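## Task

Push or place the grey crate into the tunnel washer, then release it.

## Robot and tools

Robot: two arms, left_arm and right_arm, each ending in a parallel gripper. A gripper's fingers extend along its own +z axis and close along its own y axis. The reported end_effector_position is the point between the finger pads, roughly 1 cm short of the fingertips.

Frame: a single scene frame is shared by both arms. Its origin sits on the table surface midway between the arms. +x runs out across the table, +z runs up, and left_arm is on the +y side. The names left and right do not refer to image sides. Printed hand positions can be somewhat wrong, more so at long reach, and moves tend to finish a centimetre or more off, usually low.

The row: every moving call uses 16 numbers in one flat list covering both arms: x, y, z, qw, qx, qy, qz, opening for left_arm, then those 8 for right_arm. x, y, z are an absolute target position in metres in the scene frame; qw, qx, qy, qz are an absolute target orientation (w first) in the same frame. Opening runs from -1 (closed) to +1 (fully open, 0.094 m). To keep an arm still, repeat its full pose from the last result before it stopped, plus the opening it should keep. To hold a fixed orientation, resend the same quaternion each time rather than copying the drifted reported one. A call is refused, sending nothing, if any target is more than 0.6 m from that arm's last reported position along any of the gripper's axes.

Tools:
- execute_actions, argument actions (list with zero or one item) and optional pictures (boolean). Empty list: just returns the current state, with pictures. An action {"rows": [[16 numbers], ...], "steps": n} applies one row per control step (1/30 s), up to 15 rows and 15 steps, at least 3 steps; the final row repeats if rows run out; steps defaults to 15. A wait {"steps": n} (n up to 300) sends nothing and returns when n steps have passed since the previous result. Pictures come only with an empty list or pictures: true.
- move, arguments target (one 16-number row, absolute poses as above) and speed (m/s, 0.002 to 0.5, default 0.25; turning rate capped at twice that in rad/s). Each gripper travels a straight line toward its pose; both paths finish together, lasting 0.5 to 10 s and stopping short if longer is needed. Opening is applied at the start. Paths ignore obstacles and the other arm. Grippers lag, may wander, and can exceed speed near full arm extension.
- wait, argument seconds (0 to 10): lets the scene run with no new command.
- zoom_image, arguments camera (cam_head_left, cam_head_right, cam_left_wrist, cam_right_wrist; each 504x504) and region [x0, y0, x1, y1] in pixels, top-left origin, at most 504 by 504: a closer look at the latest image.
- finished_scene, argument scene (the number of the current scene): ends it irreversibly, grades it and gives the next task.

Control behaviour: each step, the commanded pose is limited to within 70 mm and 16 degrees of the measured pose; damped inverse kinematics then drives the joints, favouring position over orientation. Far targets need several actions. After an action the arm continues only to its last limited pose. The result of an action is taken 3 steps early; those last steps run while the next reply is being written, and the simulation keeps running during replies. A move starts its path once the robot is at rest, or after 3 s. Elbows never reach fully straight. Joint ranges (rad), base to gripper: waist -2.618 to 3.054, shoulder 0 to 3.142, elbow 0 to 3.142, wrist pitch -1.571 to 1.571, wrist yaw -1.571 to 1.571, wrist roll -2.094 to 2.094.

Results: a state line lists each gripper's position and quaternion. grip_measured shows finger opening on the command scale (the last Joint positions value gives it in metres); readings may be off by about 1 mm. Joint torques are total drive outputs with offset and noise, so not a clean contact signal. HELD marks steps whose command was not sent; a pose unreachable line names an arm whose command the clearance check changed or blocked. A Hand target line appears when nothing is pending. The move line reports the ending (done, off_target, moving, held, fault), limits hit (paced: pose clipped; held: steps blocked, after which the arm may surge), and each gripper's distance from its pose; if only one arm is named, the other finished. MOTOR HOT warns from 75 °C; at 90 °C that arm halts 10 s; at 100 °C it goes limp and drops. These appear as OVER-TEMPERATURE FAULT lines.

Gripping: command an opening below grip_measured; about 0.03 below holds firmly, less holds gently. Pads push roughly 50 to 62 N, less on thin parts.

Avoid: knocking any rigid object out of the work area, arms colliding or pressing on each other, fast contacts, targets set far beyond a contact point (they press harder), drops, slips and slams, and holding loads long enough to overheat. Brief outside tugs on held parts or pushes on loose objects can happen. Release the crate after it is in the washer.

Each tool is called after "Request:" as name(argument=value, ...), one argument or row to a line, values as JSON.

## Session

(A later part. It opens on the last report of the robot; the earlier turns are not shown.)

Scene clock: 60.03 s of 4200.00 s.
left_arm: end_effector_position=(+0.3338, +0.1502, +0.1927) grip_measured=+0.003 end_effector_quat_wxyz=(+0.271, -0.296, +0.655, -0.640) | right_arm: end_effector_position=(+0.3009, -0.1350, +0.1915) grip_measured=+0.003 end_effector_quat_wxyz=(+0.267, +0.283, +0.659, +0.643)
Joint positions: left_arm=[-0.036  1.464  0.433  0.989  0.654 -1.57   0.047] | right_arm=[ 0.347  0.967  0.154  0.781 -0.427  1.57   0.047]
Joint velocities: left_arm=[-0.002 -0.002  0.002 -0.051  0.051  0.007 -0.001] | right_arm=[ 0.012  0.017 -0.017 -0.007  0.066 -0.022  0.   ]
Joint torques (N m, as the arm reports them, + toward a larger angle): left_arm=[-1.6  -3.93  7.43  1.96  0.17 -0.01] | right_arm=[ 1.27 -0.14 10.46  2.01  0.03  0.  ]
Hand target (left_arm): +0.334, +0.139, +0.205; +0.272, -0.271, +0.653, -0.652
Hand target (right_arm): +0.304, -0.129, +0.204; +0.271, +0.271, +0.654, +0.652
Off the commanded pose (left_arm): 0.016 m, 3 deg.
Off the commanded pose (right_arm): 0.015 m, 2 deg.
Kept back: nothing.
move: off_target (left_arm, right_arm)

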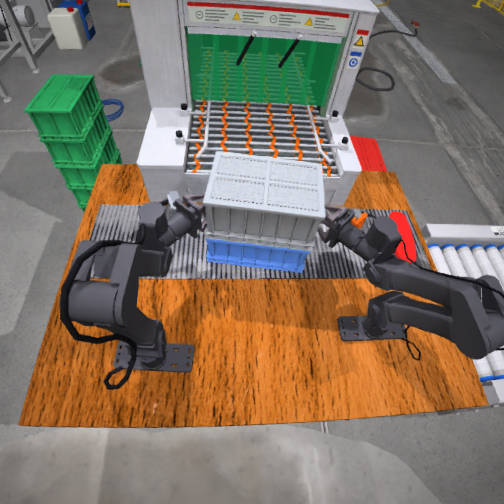

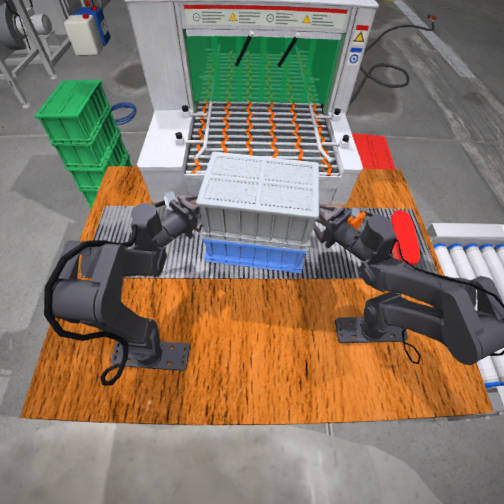

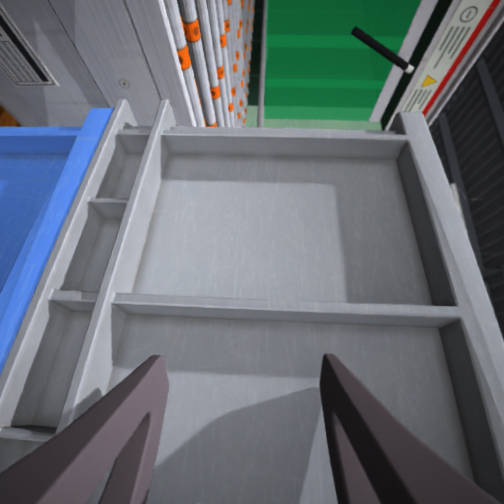

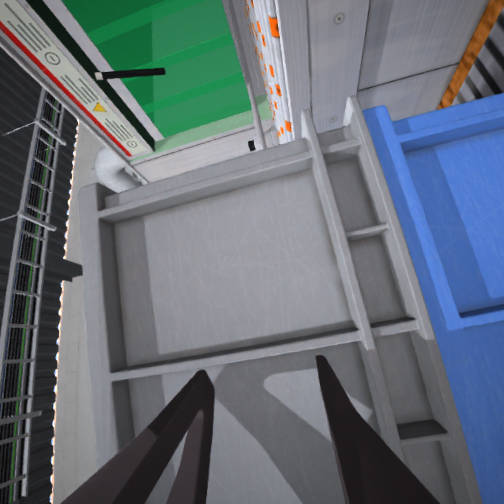

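Request:
move(
  target=[0.345,0.135,0.213,0.27,-0.27,0.65,-0.65,0.45,0.31,-0.125,0.213,0.27,0.27,0.65,0.65,0.45],
  speed=0.03,
)

Request:
move(
  target=[0.34,0.12,0.3,0.27,-0.27,0.65,-0.65,0.45,0.33,-0.11,0.3,0.27,0.27,0.65,0.65,0.45],
  speed=0.05,
)

Scene clock: 61.43 s of 4200.00 s.
left_arm: end_effector_position=(+0.3456, +0.1489, +0.2015) grip_measured=+0.447 end_effector_quat_wxyz=(+0.278, -0.298, +0.652, -0.640) | right_arm: end_effector_position=(+0.3092, -0.1350, +0.1978) grip_measured=+0.447 end_effector_quat_wxyz=(+0.274, +0.292, +0.656, +0.640)
Joint positions: left_arm=[-0.045  1.479  0.484  0.962  0.631 -1.571  0.068] | right_arm=[ 0.353  0.982  0.19   0.758 -0.397  1.573  0.068]
Joint velocities: left_arm=[ 0.012  0.007 -0.012 -0.007 -0.037 -0.081 -0.   ] | right_arm=[ 0.007 -0.012 -0.012  0.007  0.022 -0.007 -0.   ]
Joint torques (N m, as the arm reports them, + toward a larger angle): left_arm=[-1.88 -4.47  7.77  1.84  0.26 -0.02] | right_arm=[ 1.66 -0.41 10.97  1.99 -0.17 -0.01]
Hand target (left_arm): +0.344, +0.135, +0.213; +0.271, -0.271, +0.653, -0.653
Hand target (right_arm): +0.309, -0.125, +0.213; +0.272, +0.271, +0.653, +0.653
Off the commanded pose (left_arm): 0.018 m, 4 deg.
Off the commanded pose (right_arm): 0.018 m, 3 deg.
Kept back: nothing.
move: off_target (left_arm, right_arm)

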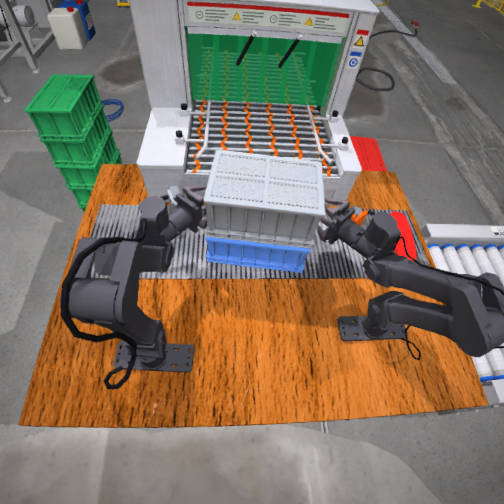

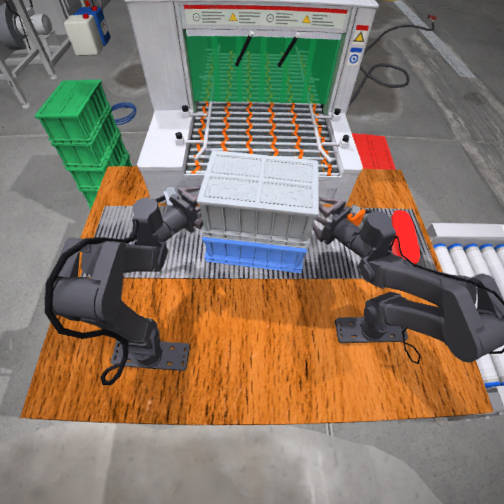

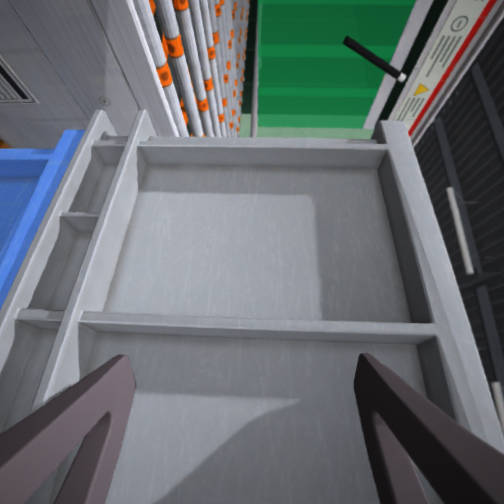

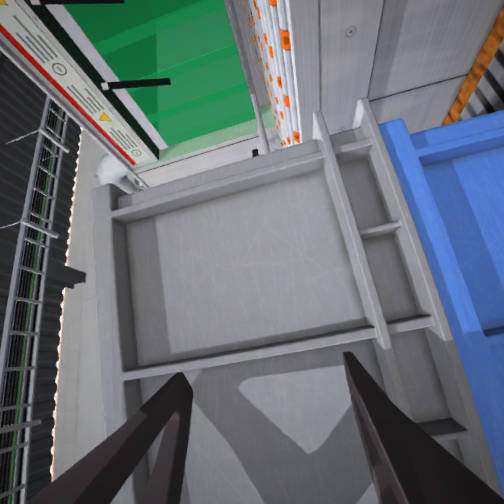

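Scene clock: 63.87 s of 4200.00 s.
left_arm: end_effector_position=(+0.3547, +0.1493, +0.2570) grip_measured=+0.447 end_effector_quat_wxyz=(+0.268, -0.352, +0.655, -0.612) | right_arm: end_effector_position=(+0.3428, -0.1346, +0.2614) grip_measured=+0.447 end_effector_quat_wxyz=(+0.279, +0.338, +0.660, +0.610)
Joint positions: left_arm=[-0.081  1.29   0.694  0.472  0.525 -1.588  0.068] | right_arm=[ 0.366  0.959  0.527  0.327 -0.303  1.583  0.068]
Joint velocities: left_arm=[-0.007  0.007  0.007 -0.11  -0.007 -0.095 -0.001] | right_arm=[-0.012 -0.012 -0.002 -0.095  0.007 -0.022  0.   ]
Joint torques (N m, as the arm reports them, + toward a larger angle): left_arm=[-3.39 -7.27  9.57  2.3   0.78  0.22] | right_arm=[ 3.   -2.54 12.52  2.52 -0.84 -0.11]
Hand target (left_arm): +0.337, +0.122, +0.299; +0.272, -0.272, +0.653, -0.652
Hand target (right_arm): +0.328, -0.113, +0.299; +0.273, +0.271, +0.653, +0.652
Off the commanded pose (left_arm): 0.054 m, 10 deg.
Off the commanded pose (right_arm): 0.048 m, 9 deg.
Kept back: nothing.
move: off_target (left_arm, right_arm)

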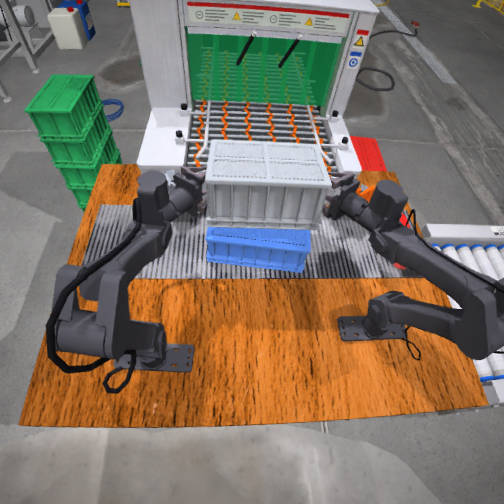

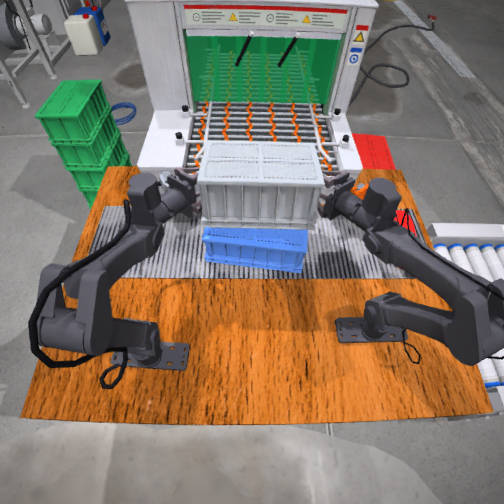

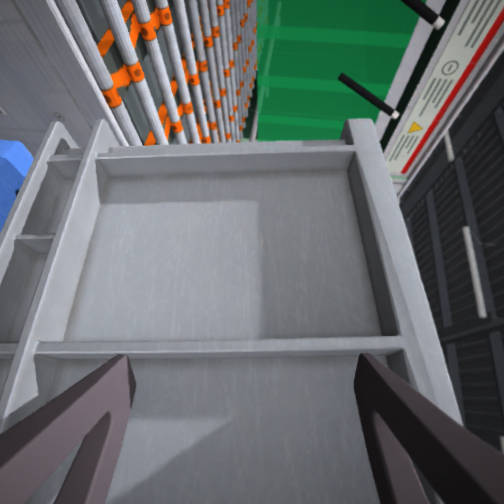

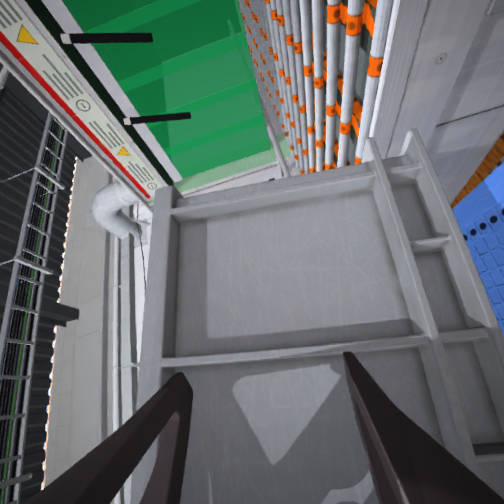

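Lifted, tilting forward. Raise more, then forward.

Request:
move(
  target=[0.34,0.12,0.37,0.27,-0.27,0.65,-0.65,0.45,0.34,-0.11,0.37,0.27,0.27,0.65,0.65,0.45],
  speed=0.06,
)

Request:
move(
  target=[0.58,0.12,0.37,0.27,-0.27,0.65,-0.65,0.45,0.58,-0.11,0.37,0.27,0.27,0.65,0.65,0.45],
  speed=0.08,
)

Scene clock: 66.40 s of 4200.00 s.
left_arm: end_effector_position=(+0.3611, +0.1508, +0.3260) grip_measured=+0.447 end_effector_quat_wxyz=(+0.272, -0.357, +0.652, -0.611) | right_arm: end_effector_position=(+0.3505, -0.1322, +0.3332) grip_measured=+0.447 end_effector_quat_wxyz=(+0.281, +0.338, +0.659, +0.610)
Joint positions: left_arm=[-0.08   1.248  0.946  0.182  0.512 -1.592  0.068] | right_arm=[ 0.365  0.978  0.818  0.058 -0.301  1.583  0.068]
Joint velocities: left_arm=[-0.017  0.007 -0.022 -0.081  0.022  0.037 -0.   ] | right_arm=[-0.002  0.017 -0.007 -0.081 -0.007 -0.051 -0.001]
Joint torques (N m, as the arm reports them, + toward a larger angle): left_arm=[-3.29 -7.16  9.81  2.28  0.92  0.23] | right_arm=[ 1.6  -1.44 12.68  2.61 -1.02 -0.14]
Hand target (left_arm): +0.337, +0.123, +0.368; +0.273, -0.272, +0.653, -0.652
Hand target (right_arm): +0.337, -0.113, +0.368; +0.274, +0.272, +0.653, +0.651
Off the commanded pose (left_arm): 0.058 m, 11 deg.
Off the commanded pose (right_arm): 0.044 m, 9 deg.
Kept back: nothing.
move: off_target (left_arm, right_arm)

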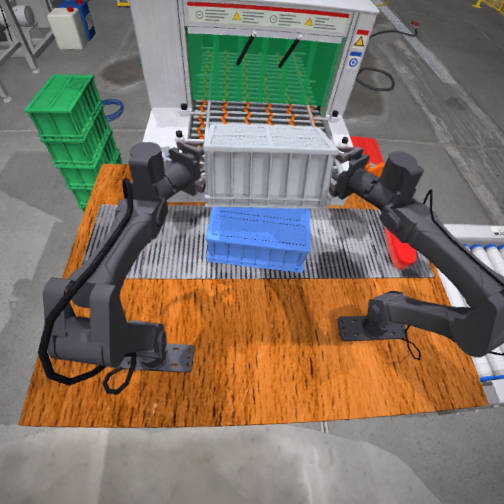

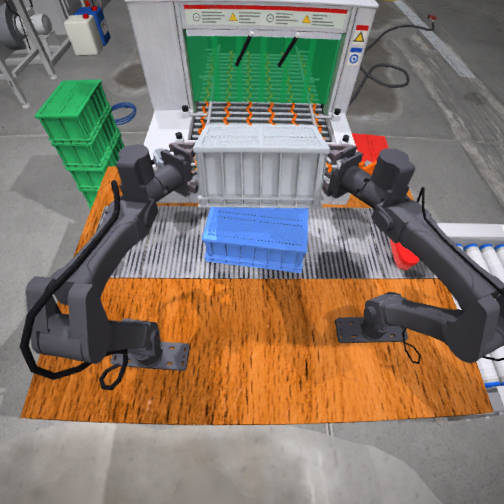

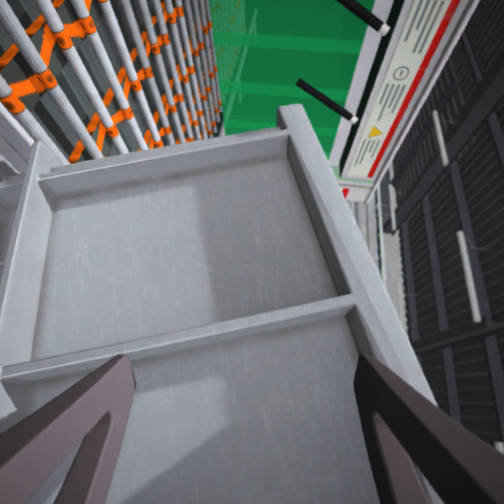

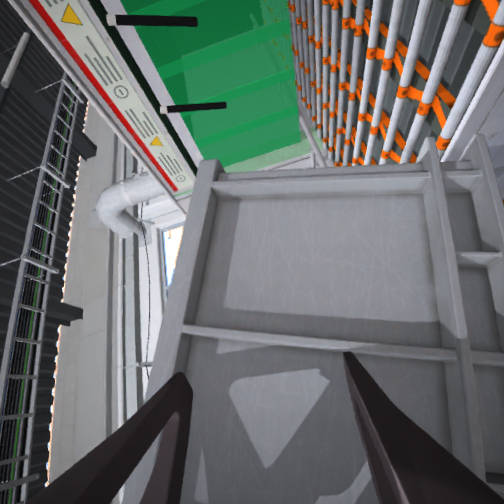

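Scene clock: 69.73 s of 4200.00 s.
left_arm: end_effector_position=(+0.5945, +0.1486, +0.3215) grip_measured=+0.447 end_effector_quat_wxyz=(+0.265, -0.348, +0.654, -0.617) | right_arm: end_effector_position=(+0.5913, -0.1309, +0.3230) grip_measured=+0.447 end_effector_quat_wxyz=(+0.267, +0.341, +0.659, +0.615)
Joint positions: left_arm=[-0.012  2.179  1.986  0.075  0.604 -1.588  0.068] | right_arm=[ 0.16   1.91   1.597  0.198 -0.524  1.581  0.068]
Joint velocities: left_arm=[ 0.002  0.002  0.017  0.007 -0.095  0.022 -0.001] | right_arm=[-0.012  0.002  0.007 -0.022  0.007 -0.022 -0.001]
Joint torques (N m, as the arm reports them, + toward a larger angle): left_arm=[ -2.03 -14.88   9.98   2.28   0.85   0.2 ] | right_arm=[  1.69 -10.56  12.7    2.42  -0.83  -0.1 ]
Hand target (left_arm): +0.577, +0.121, +0.365; +0.273, -0.272, +0.653, -0.652
Hand target (right_arm): +0.577, -0.109, +0.365; +0.273, +0.272, +0.653, +0.652
Off the commanded pose (left_arm): 0.058 m, 10 deg.
Off the commanded pose (right_arm): 0.053 m, 9 deg.
Kept back: nothing.
move: off_target (left_arm, right_arm)

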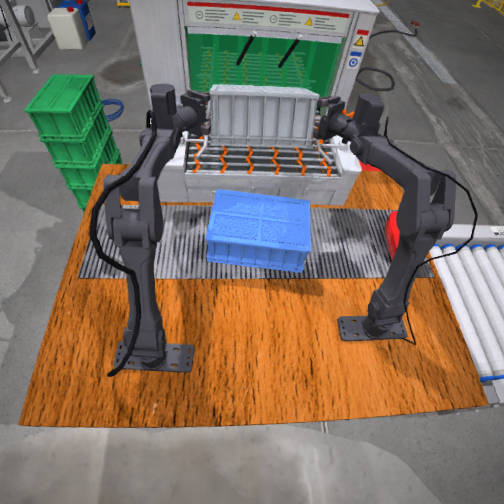

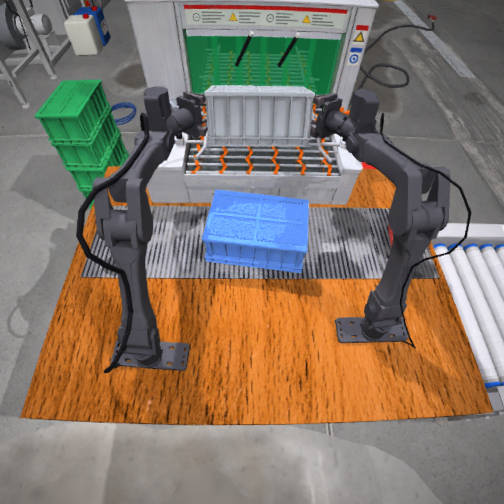

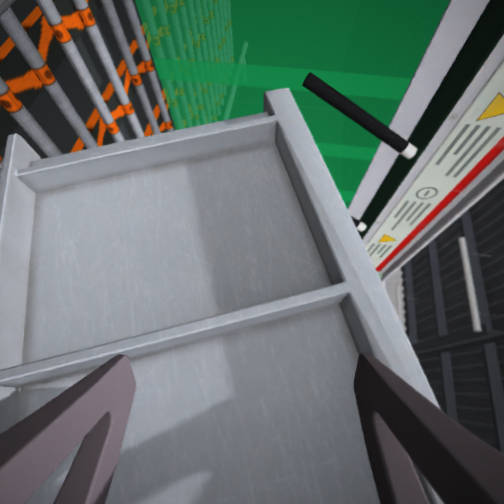

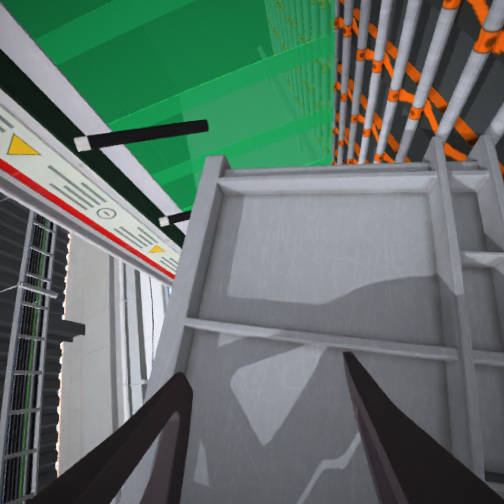

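Request:
move(
  target=[0.58,0.125,0.255,0.27,-0.27,0.65,-0.65,0.45,0.58,-0.115,0.255,0.27,0.27,0.65,0.65,0.45],
  speed=0.03,
)

Scene clock: 73.10 s of 4200.00 s.
left_arm: end_effector_position=(+0.5857, +0.1469, +0.2795) grip_measured=+0.447 end_effector_quat_wxyz=(+0.304, -0.282, +0.632, -0.654) | right_arm: end_effector_position=(+0.5853, -0.1346, +0.2801) grip_measured=+0.447 end_effector_quat_wxyz=(+0.305, +0.283, +0.630, +0.656)
Joint positions: left_arm=[-0.004  2.192  1.693  0.551  0.655 -1.587  0.068] | right_arm=[ 0.143  1.963  1.338  0.681 -0.574  1.589  0.068]
Joint velocities: left_arm=[ 0.012 -0.002  0.002  0.066 -0.11  -0.022  0.   ] | right_arm=[ 0.007  0.012  0.012 -0.051  0.022  0.051 -0.   ]
Joint torques (N m, as the arm reports them, + toward a larger angle): left_arm=[ -1.9  -11.17   5.7    1.59   0.41   0.14] | right_arm=[ 1.8  -7.69  6.99  1.65 -0.44 -0.14]
Hand target (left_arm): +0.580, +0.125, +0.255; +0.272, -0.272, +0.652, -0.653
Hand target (right_arm): +0.579, -0.116, +0.255; +0.271, +0.272, +0.652, +0.653
Off the commanded pose (left_arm): 0.033 m, 5 deg.
Off the commanded pose (right_arm): 0.032 m, 5 deg.
Kept back: nothing.
move: off_target (left_arm, right_arm)

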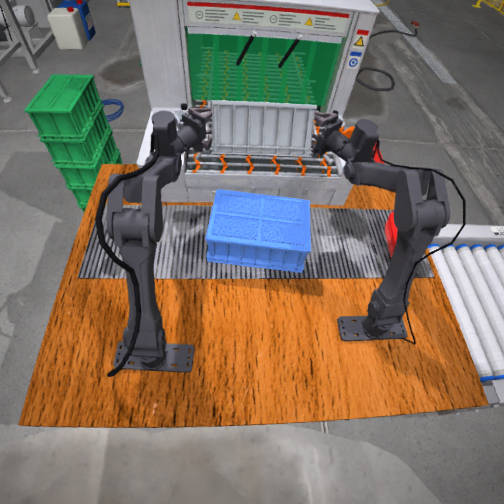

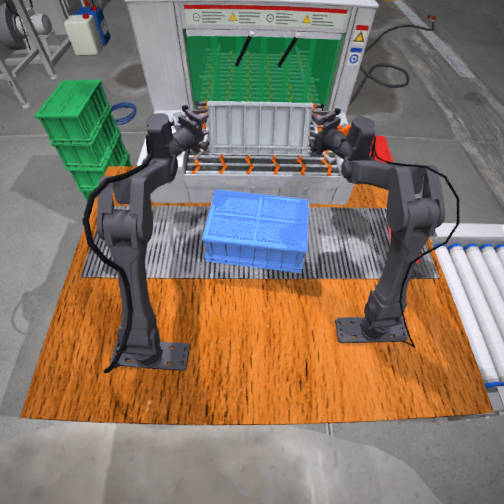

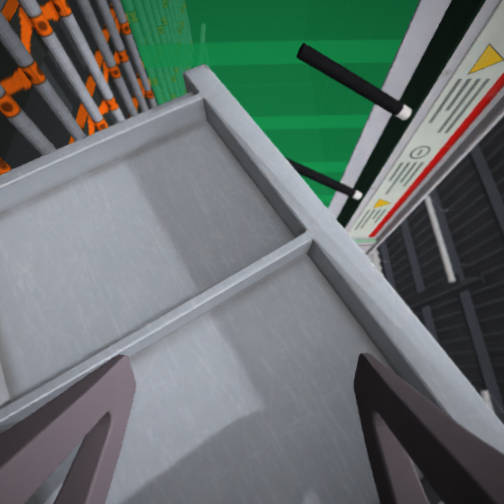

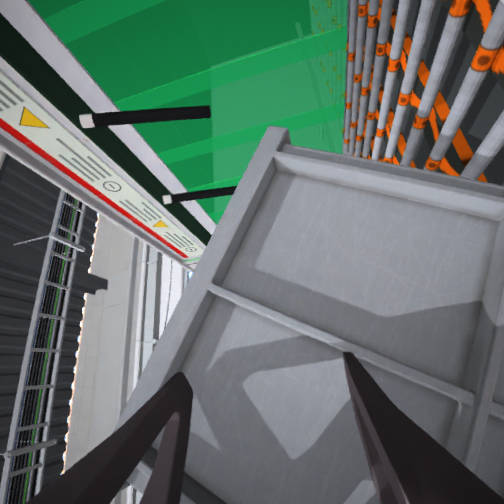

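Badly tilted; pull back and down to pivot it flat about its front edge.

Request:
move(
  target=[0.52,0.125,0.25,0.27,-0.27,0.65,-0.65,0.45,0.52,-0.115,0.25,0.27,0.27,0.65,0.65,0.45],
  speed=0.03,
)

Scene clock: 76.63 s of 4200.00 s.
left_arm: end_effector_position=(+0.5353, +0.1489, +0.2334) grip_measured=+0.447 end_effector_quat_wxyz=(+0.280, -0.308, +0.648, -0.638) | right_arm: end_effector_position=(+0.5341, -0.1337, +0.2353) grip_measured=+0.447 end_effector_quat_wxyz=(+0.276, +0.306, +0.650, +0.639)
Joint positions: left_arm=[-0.008  2.046  1.345  0.664  0.649 -1.579  0.068] | right_arm=[ 0.16   1.834  1.053  0.742 -0.566  1.583  0.068]
Joint velocities: left_arm=[ 0.007 -0.012 -0.017  0.037  0.007  0.037  0.   ] | right_arm=[-0.022 -0.002 -0.007  0.007  0.037  0.022  0.   ]
Joint torques (N m, as the arm reports them, + toward a larger angle): left_arm=[ -2.43 -14.03   5.78   1.85   0.39   0.07] | right_arm=[  2.38 -10.48   7.07   1.99  -0.34  -0.11]
Hand target (left_arm): +0.521, +0.125, +0.250; +0.271, -0.271, +0.653, -0.653
Hand target (right_arm): +0.520, -0.116, +0.251; +0.272, +0.271, +0.653, +0.653
Off the commanded pose (left_arm): 0.033 m, 5 deg.
Off the commanded pose (right_arm): 0.028 m, 4 deg.
Kept back: nothing.
move: off_target (left_arm, right_arm)

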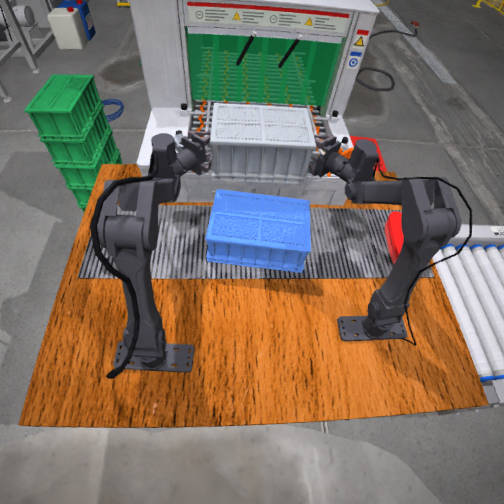

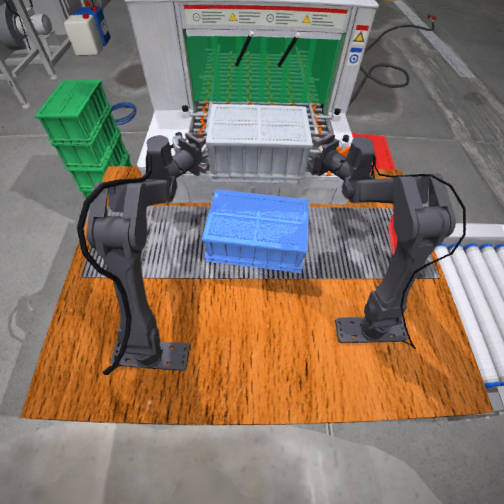

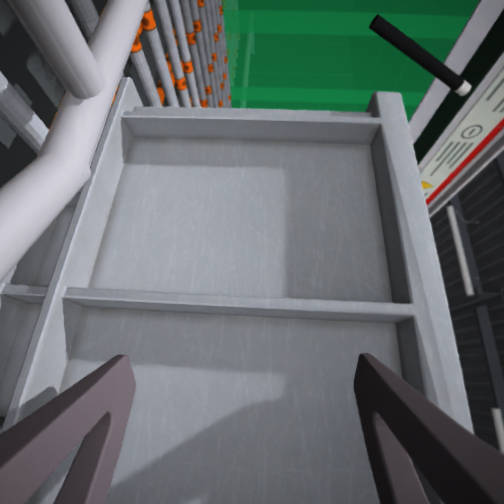

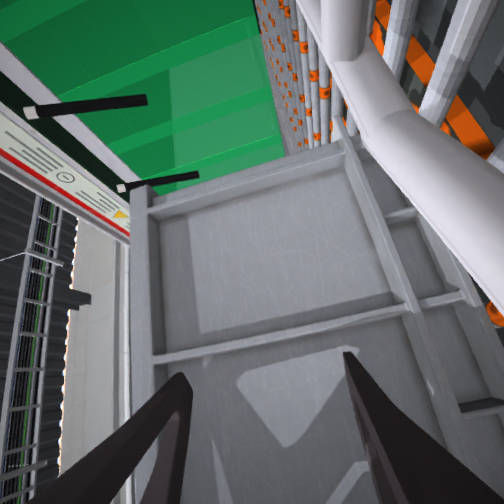

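Flat. Release, go behind and push.

Request:
move(
  target=[0.51,0.19,0.25,0.27,-0.27,0.65,-0.65,-0.5,0.51,-0.18,0.25,0.27,0.27,0.65,0.65,-0.5],
  speed=0.06,
)

Request:
move(
  target=[0.4,0.19,0.22,0.39,-0.39,0.59,-0.59,-1,0.4,-0.18,0.22,0.39,0.39,0.59,0.59,-1],
)

Request:
move(
  target=[0.41,0.09,0.21,0.39,-0.39,0.59,-0.59,-1,0.41,-0.08,0.21,0.39,0.39,0.59,0.59,-1],
)

Request:
move(
  target=[0.62,0.09,0.215,0.39,-0.39,0.59,-0.59,-1,0.62,-0.08,0.215,0.39,0.39,0.59,0.59,-1],
  speed=0.06,
)

Scene clock: 78.23 s of 4200.00 s.
left_arm: end_effector_position=(+0.5149, +0.1866, +0.2316) grip_measured=-0.497 end_effector_quat_wxyz=(+0.252, -0.290, +0.658, -0.648) | right_arm: end_effector_position=(+0.5162, -0.1776, +0.2396) grip_measured=-0.497 end_effector_quat_wxyz=(+0.260, +0.284, +0.655, +0.650)
Joint positions: left_arm=[ 0.101  2.006  1.282  0.675  0.83  -1.579  0.024] | right_arm=[ 0.023  1.778  0.988  0.763 -0.761  1.581  0.024]
Joint velocities: left_arm=[-0.022 -0.017 -0.002  0.051 -0.007  0.007 -0.001] | right_arm=[ 0.007 -0.002 -0.002 -0.007 -0.066 -0.022 -0.   ]
Joint torques (N m, as the arm reports them, + toward a larger angle): left_arm=[  0.7  -13.5    5.86   1.86   0.08   0.07] | right_arm=[-0.75 -9.72  6.72  1.85 -0.08 -0.08]
Hand target (left_arm): +0.510, +0.190, +0.250; +0.271, -0.271, +0.653, -0.653
Hand target (right_arm): +0.511, -0.181, +0.250; +0.271, +0.271, +0.653, +0.653
Off the commanded pose (left_arm): 0.019 m, 3 deg.
Off the commanded pose (right_arm): 0.012 m, 2 deg.
Kept back: nothing.
move: off_target (left_arm, right_arm)

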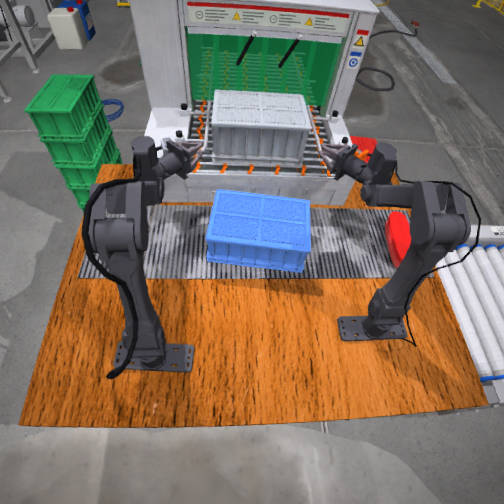

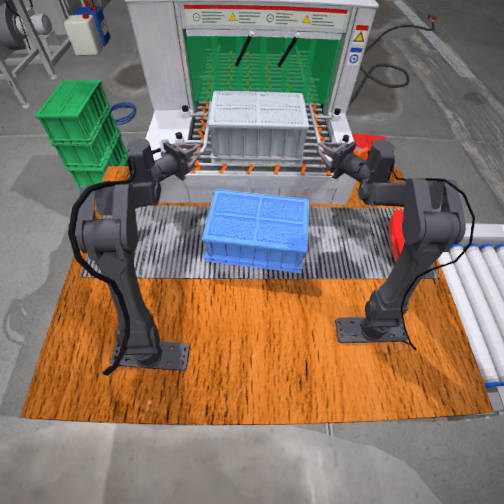

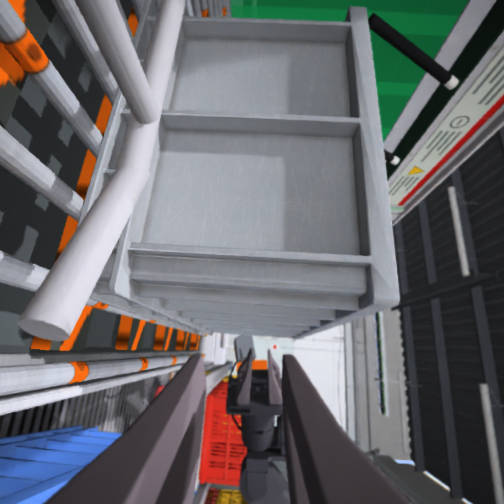

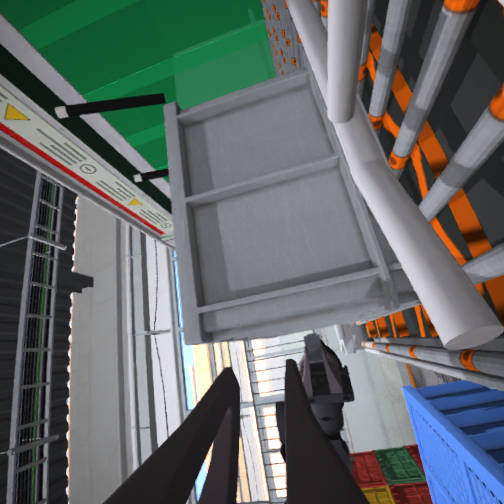

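Scene clock: 79.73 s of 4200.00 s.
left_arm: end_effector_position=(+0.4038, +0.1934, +0.2072) grip_measured=-0.987 end_effector_quat_wxyz=(+0.377, -0.406, +0.597, -0.580) | right_arm: end_effector_position=(+0.4035, -0.1825, +0.2158) grip_measured=-0.986 end_effector_quat_wxyz=(+0.384, +0.396, +0.595, +0.585)
Joint positions: left_arm=[-0.055  1.553  0.603  0.905  0.287 -1.579  0.001] | right_arm=[ 0.273  1.283  0.403  0.858 -0.131  1.575  0.001]
Joint velocities: left_arm=[ 0.012  0.007  0.012  0.022 -0.11  -0.037  0.001] | right_arm=[-0.017  0.007  0.002  0.022  0.007 -0.022  0.   ]
Joint torques (N m, as the arm reports them, + toward a larger angle): left_arm=[-0.85 -7.92  5.51  2.04 -0.07  0.08] | right_arm=[ 1.   -4.88  6.98  1.97  0.12 -0.06]
Hand target (left_arm): +0.400, +0.190, +0.221; +0.390, -0.390, +0.591, -0.589
Hand target (right_arm): +0.400, -0.181, +0.222; +0.390, +0.390, +0.591, +0.589
Off the commanded pose (left_arm): 0.014 m, 3 deg.
Off the commanded pose (right_arm): 0.006 m, 1 deg.
Kept back: nothing.
move: off_target (left_arm)

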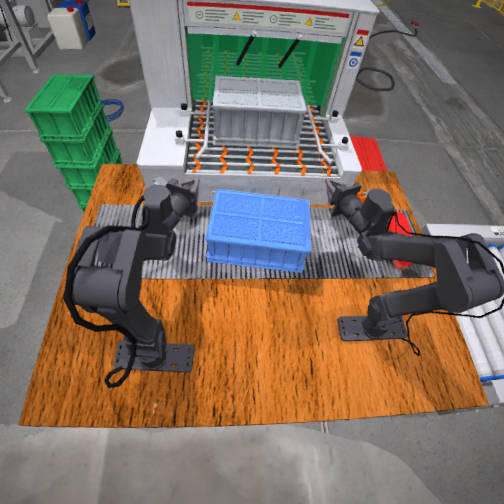

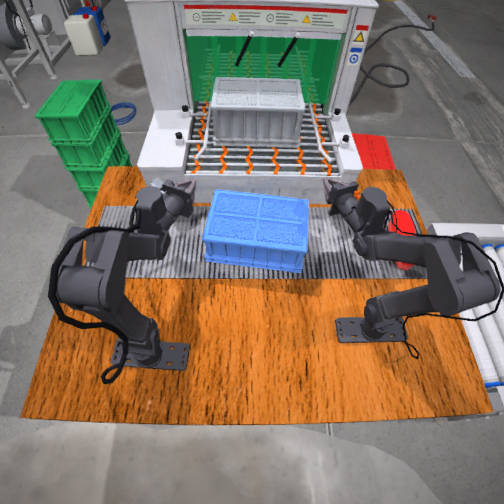

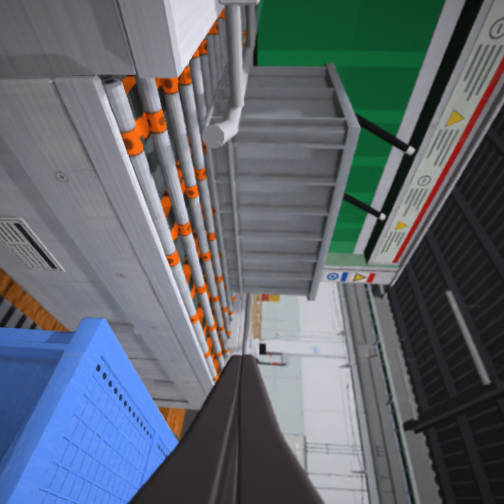

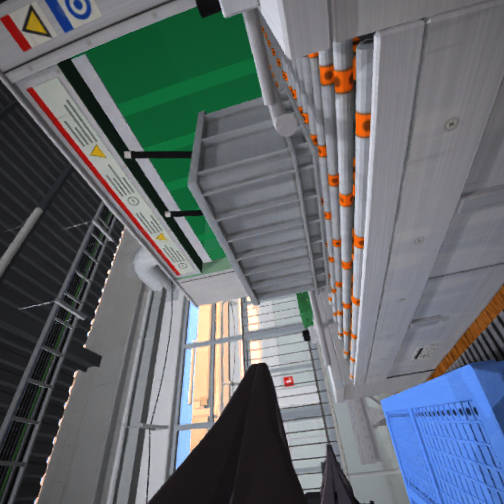

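Scene clock: 80.87 s of 4200.00 s.
left_arm: end_effector_position=(+0.4046, +0.0917, +0.1982) grip_measured=-0.987 end_effector_quat_wxyz=(+0.380, -0.398, +0.600, -0.581) | right_arm: end_effector_position=(+0.4041, -0.0841, +0.2011) grip_measured=-0.986 end_effector_quat_wxyz=(+0.385, +0.393, +0.596, +0.584)
Joint positions: left_arm=[-0.387  1.693  0.694  0.963 -0.037 -1.579  0.001] | right_arm=[0.641 1.539 0.526 0.992 0.233 1.576 0.001]
Joint velocities: left_arm=[ 0.002  0.002 -0.007  0.022 -0.007 -0.022 -0.001] | right_arm=[-0.012  0.007  0.002  0.007 -0.037 -0.007 -0.   ]
Joint torques (N m, as the arm reports them, + toward a larger angle): left_arm=[-0.27 -6.57  7.6   2.04 -0.08  0.09] | right_arm=[ 0.64 -4.21  9.48  1.98  0.13 -0.06]
Hand target (left_arm): +0.409, +0.089, +0.210; +0.390, -0.389, +0.590, -0.590
Hand target (right_arm): +0.408, -0.079, +0.209; +0.390, +0.389, +0.590, +0.590
Off the commanded pose (left_arm): 0.013 m, 2 deg.
Off the commanded pose (right_arm): 0.011 m, 1 deg.
Kept back: nothing.
move: off_target (left_arm, right_arm)

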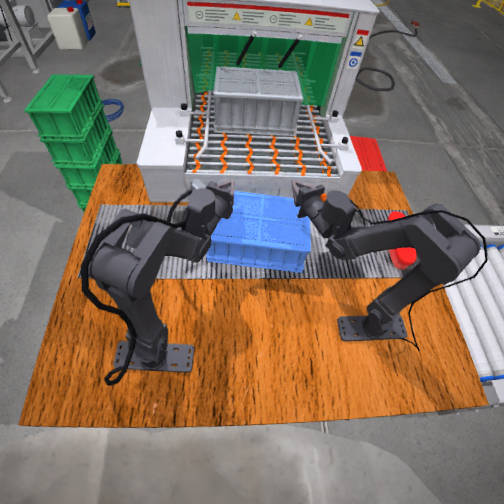

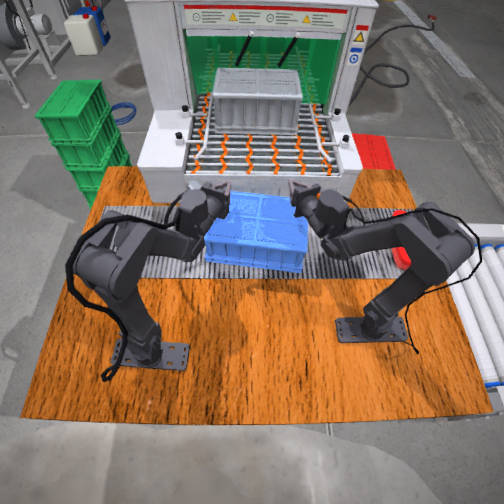

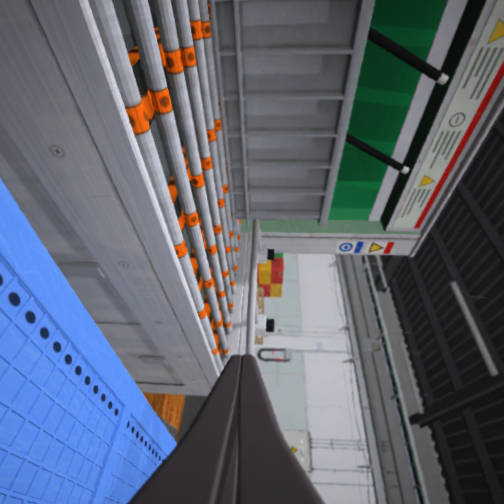

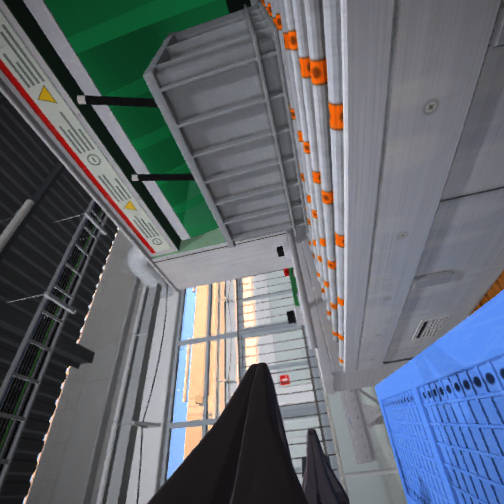

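Scene clock: 84.90 s of 4200.00 s.
left_arm: end_effector_position=(+0.6140, +0.0850, +0.2016) grip_measured=-0.987 end_effector_quat_wxyz=(+0.381, -0.396, +0.595, -0.586) | right_arm: end_effector_position=(+0.6001, -0.0511, +0.2184) grip_measured=-0.986 end_effector_quat_wxyz=(+0.372, +0.369, +0.595, +0.609)
Joint positions: left_arm=[-0.22   2.339  1.685  0.631  0.132 -1.579  0.001] | right_arm=[ 0.413  2.134  1.361  0.793 -0.057  1.579  0.001]
Joint velocities: left_arm=[-0.012 -0.007  0.012 -0.022  0.051  0.022 -0.001] | right_arm=[ 0.002 -0.007 -0.012 -0.007 -0.007 -0.007  0.001]
Joint torques (N m, as the arm reports them, + toward a larger angle): left_arm=[  0.89 -14.09   8.67   1.84   0.05   0.06] | right_arm=[-3.87 -9.4  10.29  1.67  0.24 -0.07]
Hand target (left_arm): +0.619, +0.091, +0.213; +0.390, -0.390, +0.590, -0.590
Hand target (right_arm): +0.618, -0.079, +0.212; +0.389, +0.391, +0.590, +0.590
Off the commanded pose (left_arm): 0.016 m, 1 deg.
Off the commanded pose (right_arm): 0.035 m, 4 deg.
Kept back: nothing.
move: off_target (left_arm, right_arm)

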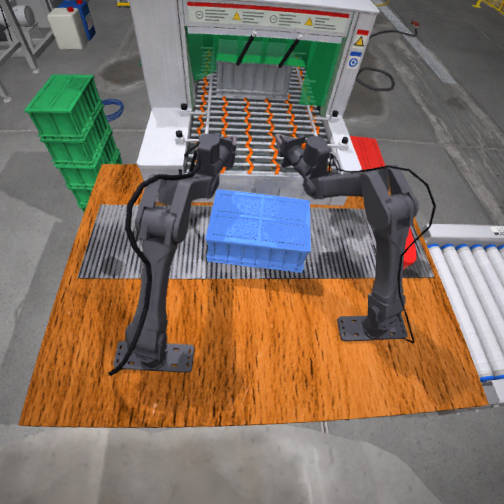

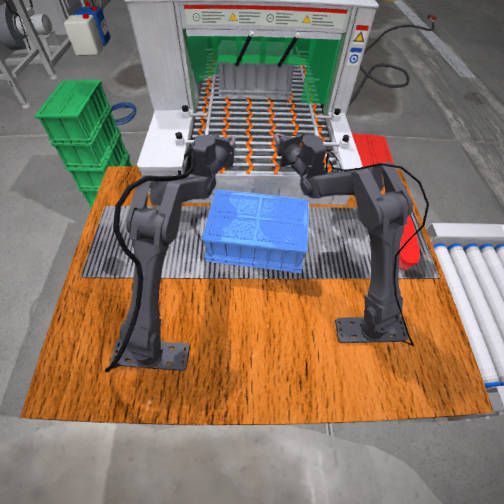

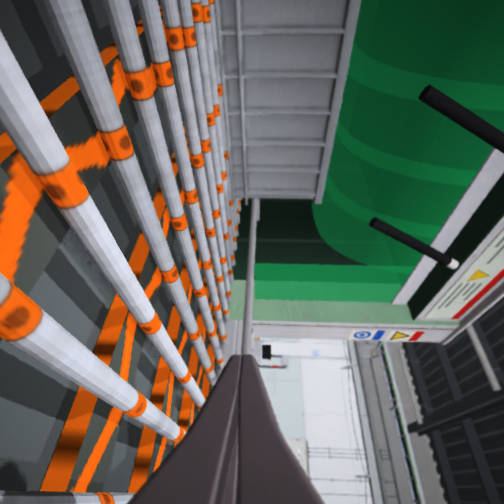

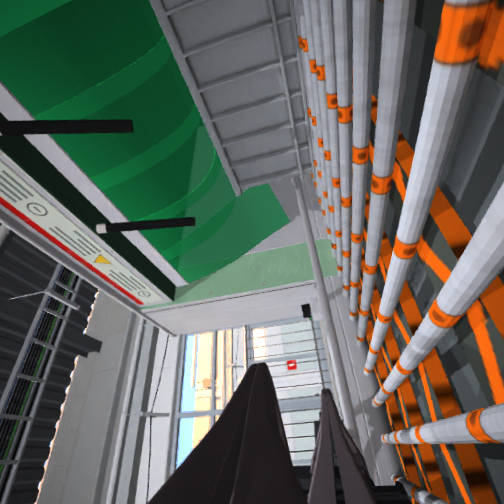

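Request:
move(
  target=[0.5,0.09,0.27,0.39,-0.39,0.59,-0.59,-1,0.5,-0.08,0.27,0.39,0.39,0.59,0.59,-1],
)

Request:
finished_scene(
  scene=1,
)

Scene clock: 86.33 s of 4200.00 s.
left_arm: end_effector_position=(+0.5041, +0.0919, +0.2656) grip_measured=-0.987 end_effector_quat_wxyz=(+0.386, -0.394, +0.592, -0.588) | right_arm: end_effector_position=(+0.5051, -0.0826, +0.2726) grip_measured=-0.986 end_effector_quat_wxyz=(+0.389, +0.391, +0.586, +0.594)
Joint positions: left_arm=[-0.281  1.867  1.207  0.649  0.064 -1.577  0.001] | right_arm=[0.473 1.692 1.001 0.7   0.068 1.579 0.001]
Joint velocities: left_arm=[-0.022  0.007  0.012 -0.022 -0.022 -0.066 -0.   ] | right_arm=[ 0.012 -0.002  0.007 -0.007 -0.051 -0.051  0.   ]
Joint torques (N m, as the arm reports them, + toward a larger angle): left_arm=[ -0.51 -11.11   6.36   1.87  -0.08   0.04] | right_arm=[ 0.76 -8.29  7.47  1.82  0.12 -0.07]
Hand target (left_arm): +0.501, +0.090, +0.271; +0.390, -0.390, +0.590, -0.590
Hand target (right_arm): +0.501, -0.081, +0.272; +0.390, +0.390, +0.590, +0.590
Off the commanded pose (left_arm): 0.006 m, 1 deg.
Off the commanded pose (right_arm): 0.006 m, 1 deg.
Kept back: nothing.
move: done

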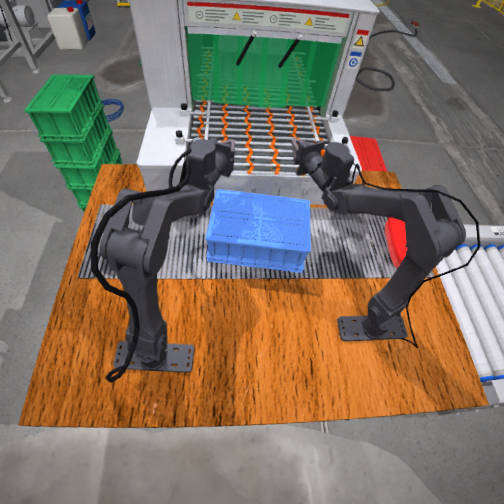

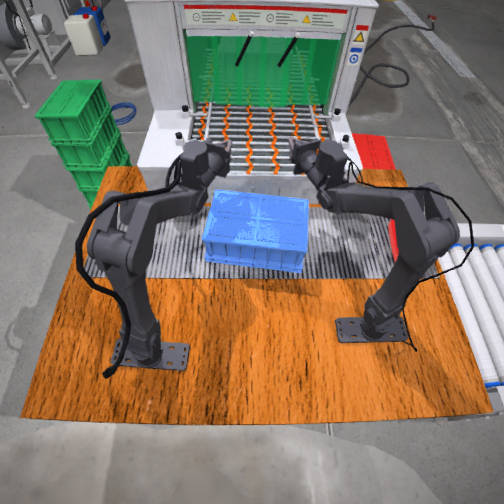

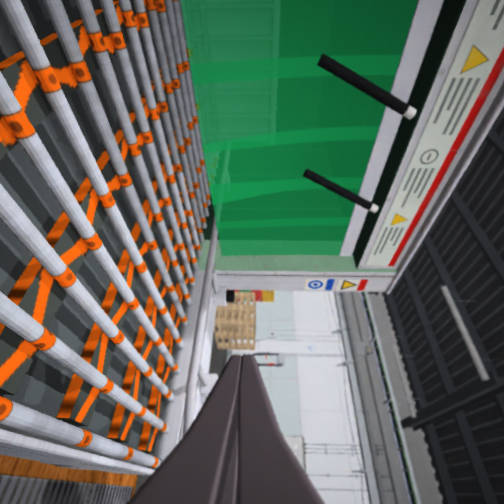

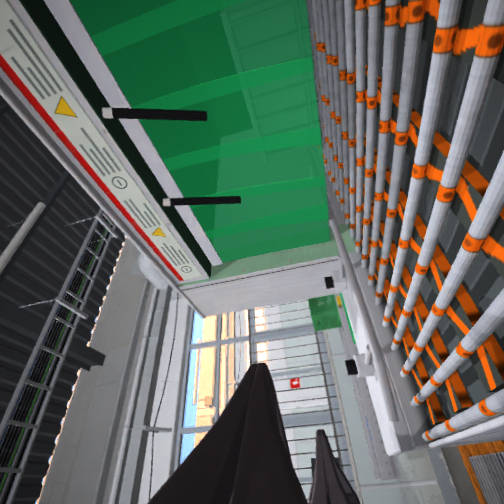

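The scene is finished: the task was done.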